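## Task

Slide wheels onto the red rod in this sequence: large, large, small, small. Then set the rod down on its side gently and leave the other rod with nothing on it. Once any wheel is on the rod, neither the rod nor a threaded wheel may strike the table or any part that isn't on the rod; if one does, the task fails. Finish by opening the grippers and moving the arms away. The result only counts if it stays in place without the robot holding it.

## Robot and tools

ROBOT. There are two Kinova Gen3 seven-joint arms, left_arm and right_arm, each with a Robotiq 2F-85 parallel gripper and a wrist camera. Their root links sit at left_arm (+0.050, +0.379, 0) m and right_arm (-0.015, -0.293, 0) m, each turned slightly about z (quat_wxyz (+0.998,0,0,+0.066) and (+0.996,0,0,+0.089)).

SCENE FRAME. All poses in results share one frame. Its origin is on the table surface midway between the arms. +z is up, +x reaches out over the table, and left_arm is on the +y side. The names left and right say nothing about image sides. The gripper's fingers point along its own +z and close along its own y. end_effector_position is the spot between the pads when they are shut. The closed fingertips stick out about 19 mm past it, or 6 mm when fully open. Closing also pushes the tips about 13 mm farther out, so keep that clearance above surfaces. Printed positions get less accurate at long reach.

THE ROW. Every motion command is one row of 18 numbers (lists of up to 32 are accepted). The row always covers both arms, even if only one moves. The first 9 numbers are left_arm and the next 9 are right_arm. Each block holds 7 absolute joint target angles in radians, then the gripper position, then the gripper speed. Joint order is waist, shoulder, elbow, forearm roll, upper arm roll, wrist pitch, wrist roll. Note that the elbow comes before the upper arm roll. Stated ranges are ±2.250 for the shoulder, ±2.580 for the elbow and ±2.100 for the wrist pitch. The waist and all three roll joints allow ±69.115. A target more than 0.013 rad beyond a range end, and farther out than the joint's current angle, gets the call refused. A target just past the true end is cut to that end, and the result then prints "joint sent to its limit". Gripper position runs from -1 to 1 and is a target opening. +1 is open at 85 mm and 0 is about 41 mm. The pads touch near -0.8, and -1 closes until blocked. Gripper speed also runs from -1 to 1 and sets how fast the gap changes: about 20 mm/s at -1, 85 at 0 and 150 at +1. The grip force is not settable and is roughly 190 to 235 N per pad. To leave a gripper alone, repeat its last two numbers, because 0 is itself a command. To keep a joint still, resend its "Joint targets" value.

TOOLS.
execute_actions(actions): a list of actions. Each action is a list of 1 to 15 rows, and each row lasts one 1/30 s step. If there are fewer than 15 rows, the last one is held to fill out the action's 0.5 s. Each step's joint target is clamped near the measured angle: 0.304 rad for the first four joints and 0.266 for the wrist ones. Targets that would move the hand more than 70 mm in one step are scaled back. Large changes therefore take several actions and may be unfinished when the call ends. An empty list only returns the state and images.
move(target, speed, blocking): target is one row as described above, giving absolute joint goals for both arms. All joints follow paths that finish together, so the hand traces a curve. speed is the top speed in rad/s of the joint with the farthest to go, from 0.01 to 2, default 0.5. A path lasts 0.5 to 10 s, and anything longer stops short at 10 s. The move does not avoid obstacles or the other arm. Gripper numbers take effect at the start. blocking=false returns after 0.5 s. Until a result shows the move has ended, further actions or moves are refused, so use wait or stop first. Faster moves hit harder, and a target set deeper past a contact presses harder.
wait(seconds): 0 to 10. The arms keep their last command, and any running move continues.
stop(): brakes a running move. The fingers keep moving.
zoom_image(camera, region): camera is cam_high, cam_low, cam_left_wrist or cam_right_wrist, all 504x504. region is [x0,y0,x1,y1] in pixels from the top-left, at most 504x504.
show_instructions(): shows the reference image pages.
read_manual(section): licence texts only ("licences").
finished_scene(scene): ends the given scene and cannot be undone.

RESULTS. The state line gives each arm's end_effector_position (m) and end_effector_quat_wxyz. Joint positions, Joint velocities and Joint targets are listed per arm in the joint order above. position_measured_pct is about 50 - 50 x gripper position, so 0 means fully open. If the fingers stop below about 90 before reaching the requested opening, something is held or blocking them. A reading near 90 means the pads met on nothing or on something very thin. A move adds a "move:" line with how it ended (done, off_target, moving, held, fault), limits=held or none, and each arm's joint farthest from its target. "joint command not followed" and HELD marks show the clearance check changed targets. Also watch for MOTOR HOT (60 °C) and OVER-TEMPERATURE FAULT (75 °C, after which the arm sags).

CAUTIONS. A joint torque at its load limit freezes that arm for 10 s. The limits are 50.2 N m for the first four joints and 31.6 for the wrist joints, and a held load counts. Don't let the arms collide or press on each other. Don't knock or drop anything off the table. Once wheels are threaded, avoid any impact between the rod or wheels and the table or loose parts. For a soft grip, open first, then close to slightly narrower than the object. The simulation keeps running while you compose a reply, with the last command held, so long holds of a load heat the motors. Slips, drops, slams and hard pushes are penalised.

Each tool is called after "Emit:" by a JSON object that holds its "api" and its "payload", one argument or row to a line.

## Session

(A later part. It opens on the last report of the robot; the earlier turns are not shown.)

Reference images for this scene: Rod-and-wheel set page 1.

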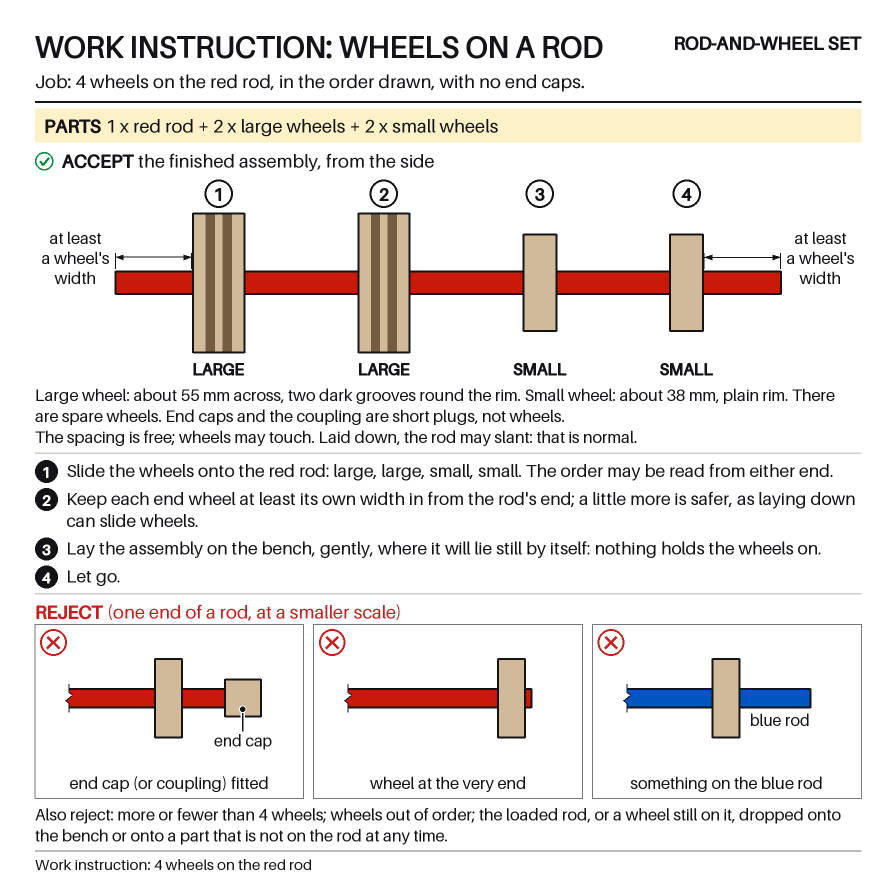

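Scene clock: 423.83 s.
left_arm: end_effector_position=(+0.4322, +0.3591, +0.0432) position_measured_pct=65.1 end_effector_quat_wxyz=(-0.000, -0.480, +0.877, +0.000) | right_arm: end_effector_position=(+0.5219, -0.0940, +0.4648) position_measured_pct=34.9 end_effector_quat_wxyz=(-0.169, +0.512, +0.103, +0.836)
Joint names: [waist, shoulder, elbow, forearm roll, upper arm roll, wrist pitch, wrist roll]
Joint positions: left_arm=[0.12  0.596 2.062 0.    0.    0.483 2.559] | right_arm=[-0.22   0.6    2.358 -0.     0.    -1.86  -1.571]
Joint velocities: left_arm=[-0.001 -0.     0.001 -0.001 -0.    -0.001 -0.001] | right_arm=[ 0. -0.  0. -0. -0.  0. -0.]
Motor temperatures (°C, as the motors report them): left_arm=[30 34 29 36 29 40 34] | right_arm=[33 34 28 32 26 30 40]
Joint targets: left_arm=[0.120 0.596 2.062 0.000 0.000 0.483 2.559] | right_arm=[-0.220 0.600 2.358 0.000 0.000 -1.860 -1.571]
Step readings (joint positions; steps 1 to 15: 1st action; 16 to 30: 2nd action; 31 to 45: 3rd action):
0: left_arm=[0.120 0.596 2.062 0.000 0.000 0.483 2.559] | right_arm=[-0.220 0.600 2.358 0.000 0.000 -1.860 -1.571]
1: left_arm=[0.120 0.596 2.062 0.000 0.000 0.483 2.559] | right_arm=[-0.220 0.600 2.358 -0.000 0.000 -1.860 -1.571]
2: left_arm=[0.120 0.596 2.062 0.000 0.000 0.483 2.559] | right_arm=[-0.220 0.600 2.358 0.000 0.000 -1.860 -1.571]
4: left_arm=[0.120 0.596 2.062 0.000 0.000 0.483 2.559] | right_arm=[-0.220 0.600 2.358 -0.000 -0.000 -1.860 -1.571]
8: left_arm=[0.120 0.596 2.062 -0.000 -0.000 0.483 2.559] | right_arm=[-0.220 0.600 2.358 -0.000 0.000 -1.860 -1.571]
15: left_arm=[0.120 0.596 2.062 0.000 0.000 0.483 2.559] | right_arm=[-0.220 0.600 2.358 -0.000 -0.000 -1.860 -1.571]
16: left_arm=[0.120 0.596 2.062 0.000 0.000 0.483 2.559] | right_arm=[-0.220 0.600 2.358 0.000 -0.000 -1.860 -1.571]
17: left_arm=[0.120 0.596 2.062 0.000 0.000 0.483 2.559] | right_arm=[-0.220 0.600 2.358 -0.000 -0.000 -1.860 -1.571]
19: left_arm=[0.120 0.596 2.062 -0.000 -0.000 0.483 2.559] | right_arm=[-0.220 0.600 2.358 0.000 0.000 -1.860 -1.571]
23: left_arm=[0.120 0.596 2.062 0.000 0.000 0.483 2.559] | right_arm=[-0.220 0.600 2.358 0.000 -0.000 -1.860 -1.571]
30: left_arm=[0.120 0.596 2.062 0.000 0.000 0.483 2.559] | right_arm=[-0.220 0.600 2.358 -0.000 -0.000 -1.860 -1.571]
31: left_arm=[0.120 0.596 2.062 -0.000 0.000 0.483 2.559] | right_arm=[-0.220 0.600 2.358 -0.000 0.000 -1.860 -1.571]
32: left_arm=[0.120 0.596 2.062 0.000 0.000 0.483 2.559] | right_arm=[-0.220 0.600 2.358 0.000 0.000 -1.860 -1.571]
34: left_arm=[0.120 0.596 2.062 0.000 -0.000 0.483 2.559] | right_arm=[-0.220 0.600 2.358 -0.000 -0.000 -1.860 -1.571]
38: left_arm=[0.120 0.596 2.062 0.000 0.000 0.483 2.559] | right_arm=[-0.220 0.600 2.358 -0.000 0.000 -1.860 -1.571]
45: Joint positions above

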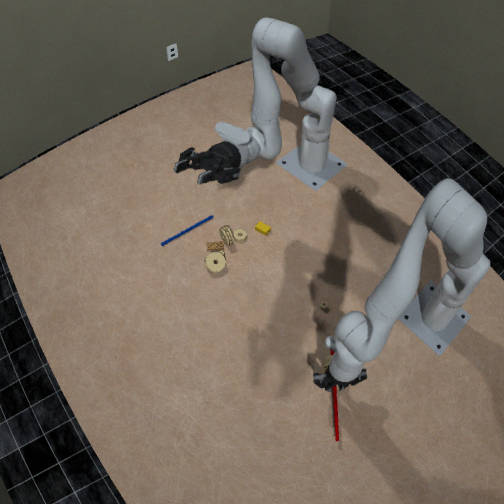

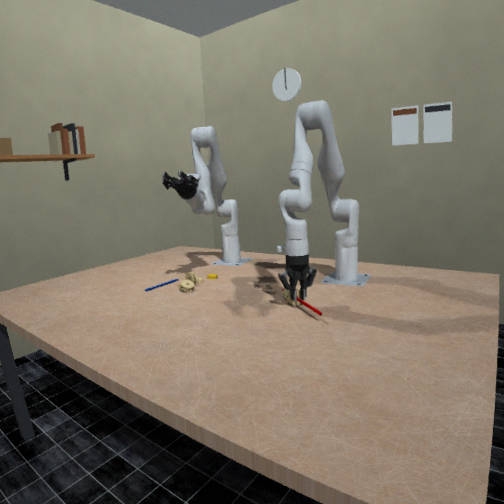

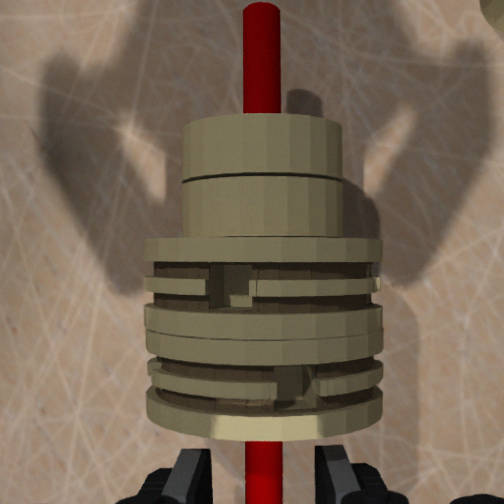

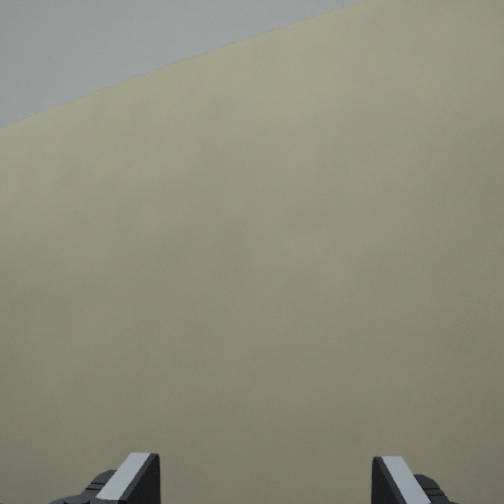

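Emit:
{"api": "move", "payload": {
  "target": [0.1201,0.2941,1.8717,0,0,0.9758,2.5588,-0.3,-1,-0.22,0.6,2.358,0,0,-1.86,-1.5708,0.3,0],
  "speed": 0.4
}}

Scene clock: 426.67 s.
left_arm: end_effector_position=(+0.4322, +0.3591, +0.1999) position_measured_pct=65.1 end_effector_quat_wxyz=(-0.000, -0.480, +0.877, +0.000) | right_arm: end_effector_position=(+0.5219, -0.0940, +0.4648) position_measured_pct=34.9 end_effector_quat_wxyz=(-0.169, +0.512, +0.103, +0.836)
Joint names: [waist, shoulder, elbow, forearm roll, upper arm roll, wrist pitch, wrist roll]
Joint positions: left_arm=[0.12  0.294 1.872 0.    0.    0.976 2.559] | right_arm=[-0.22   0.6    2.358 -0.     0.    -1.86  -1.571]
Joint velocities: left_arm=[ 0.001 -0.001  0.     0.001 -0.     0.001  0.   ] | right_arm=[ 0.     0.    -0.    -0.001 -0.     0.    -0.   ]
Motor temperatures (°C, as the motors report them): left_arm=[30 34 29 36 29 40 34] | right_arm=[33 34 28 32 26 30 40]
Joint targets: left_arm=[0.120 0.294 1.872 0.000 0.000 0.976 2.559] | right_arm=[-0.220 0.600 2.358 0.000 0.000 -1.860 -1.571]
move: done; limits=none; left_arm: farthest joint: the waist, 0.000 radians from its target (0.000 radians at the start); right_arm: farthest joint: the waist, 0.000 radians from its target (0.000 radians at the start)

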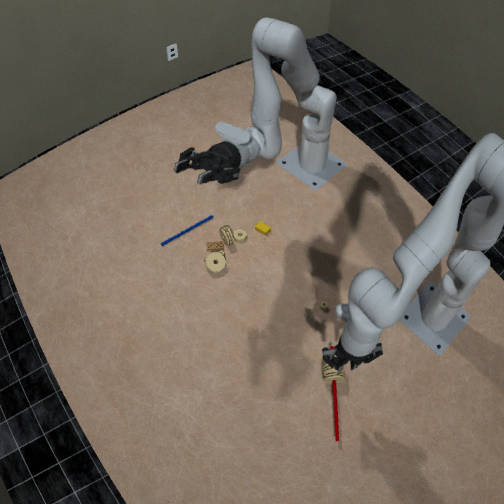

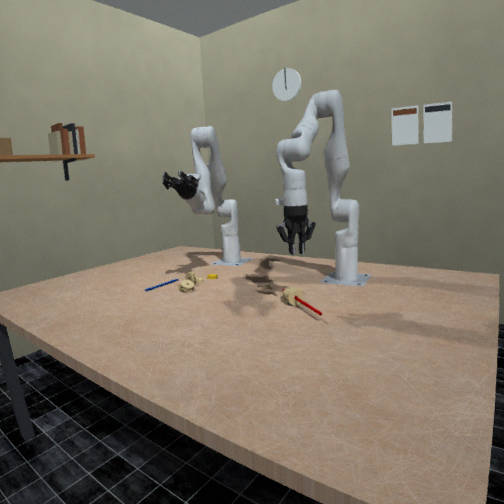

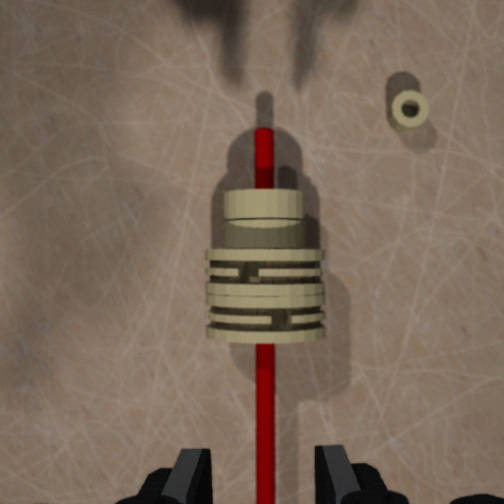

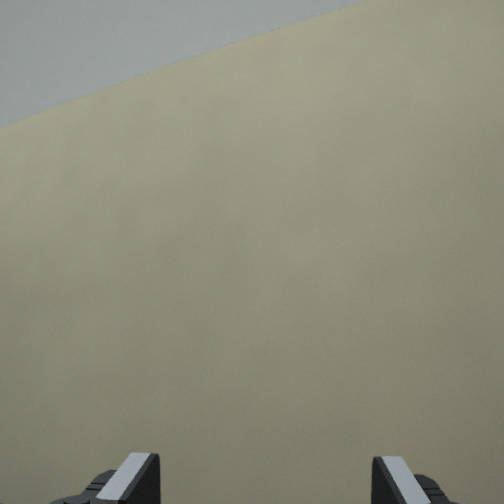

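Emit:
{"api": "execute_actions", "payload": {
  "actions": []
}}

Scene clock: 428.43 s.
left_arm: end_effector_position=(+0.4322, +0.3591, +0.2000) position_measured_pct=65.1 end_effector_quat_wxyz=(-0.000, -0.480, +0.877, +0.000) | right_arm: end_effector_position=(+0.5219, -0.0940, +0.4648) position_measured_pct=34.9 end_effector_quat_wxyz=(-0.169, +0.512, +0.103, +0.836)
Joint names: [waist, shoulder, elbow, forearm roll, upper arm roll, wrist pitch, wrist roll]
Joint positions: left_arm=[0.12  0.294 1.872 0.    0.    0.976 2.559] | right_arm=[-0.22   0.6    2.358 -0.     0.    -1.86  -1.571]
Joint velocities: left_arm=[ 0.001 -0.     0.     0.     0.     0.001 -0.001] | right_arm=[ 0.    -0.     0.003  0.    -0.    -0.     0.   ]
Motor temperatures (°C, as the motors report them): left_arm=[30 34 29 36 29 40 34] | right_arm=[33 34 28 32 26 30 40]
Joint targets: left_arm=[0.120 0.294 1.872 0.000 0.000 0.976 2.559] | right_arm=[-0.220 0.600 2.358 0.000 0.000 -1.860 -1.571]

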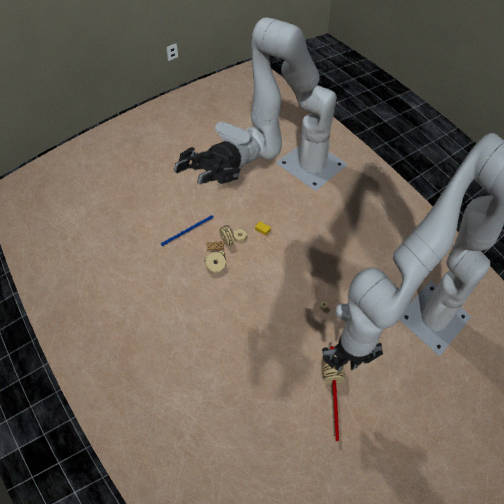

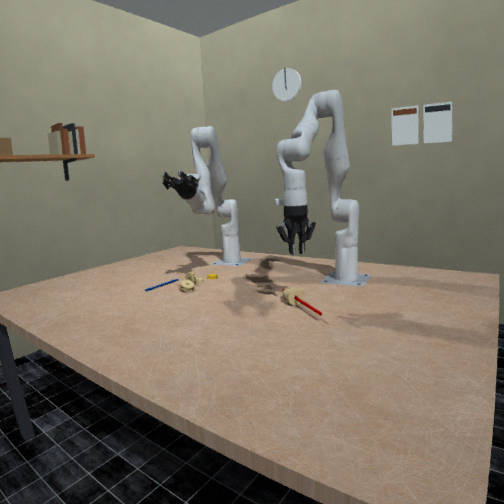

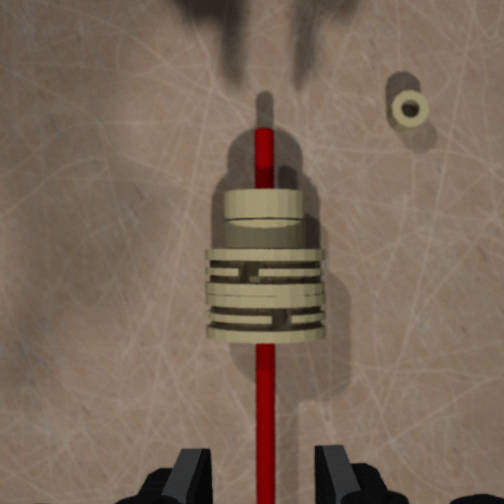

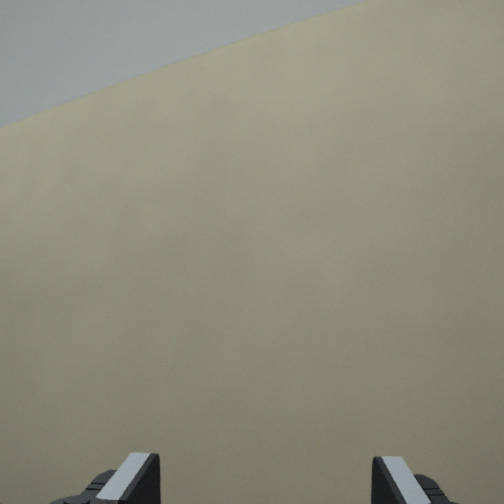

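Emit:
{"api": "finished_scene", "payload": {
  "scene": 2
}}

The scene is finished: the task was done.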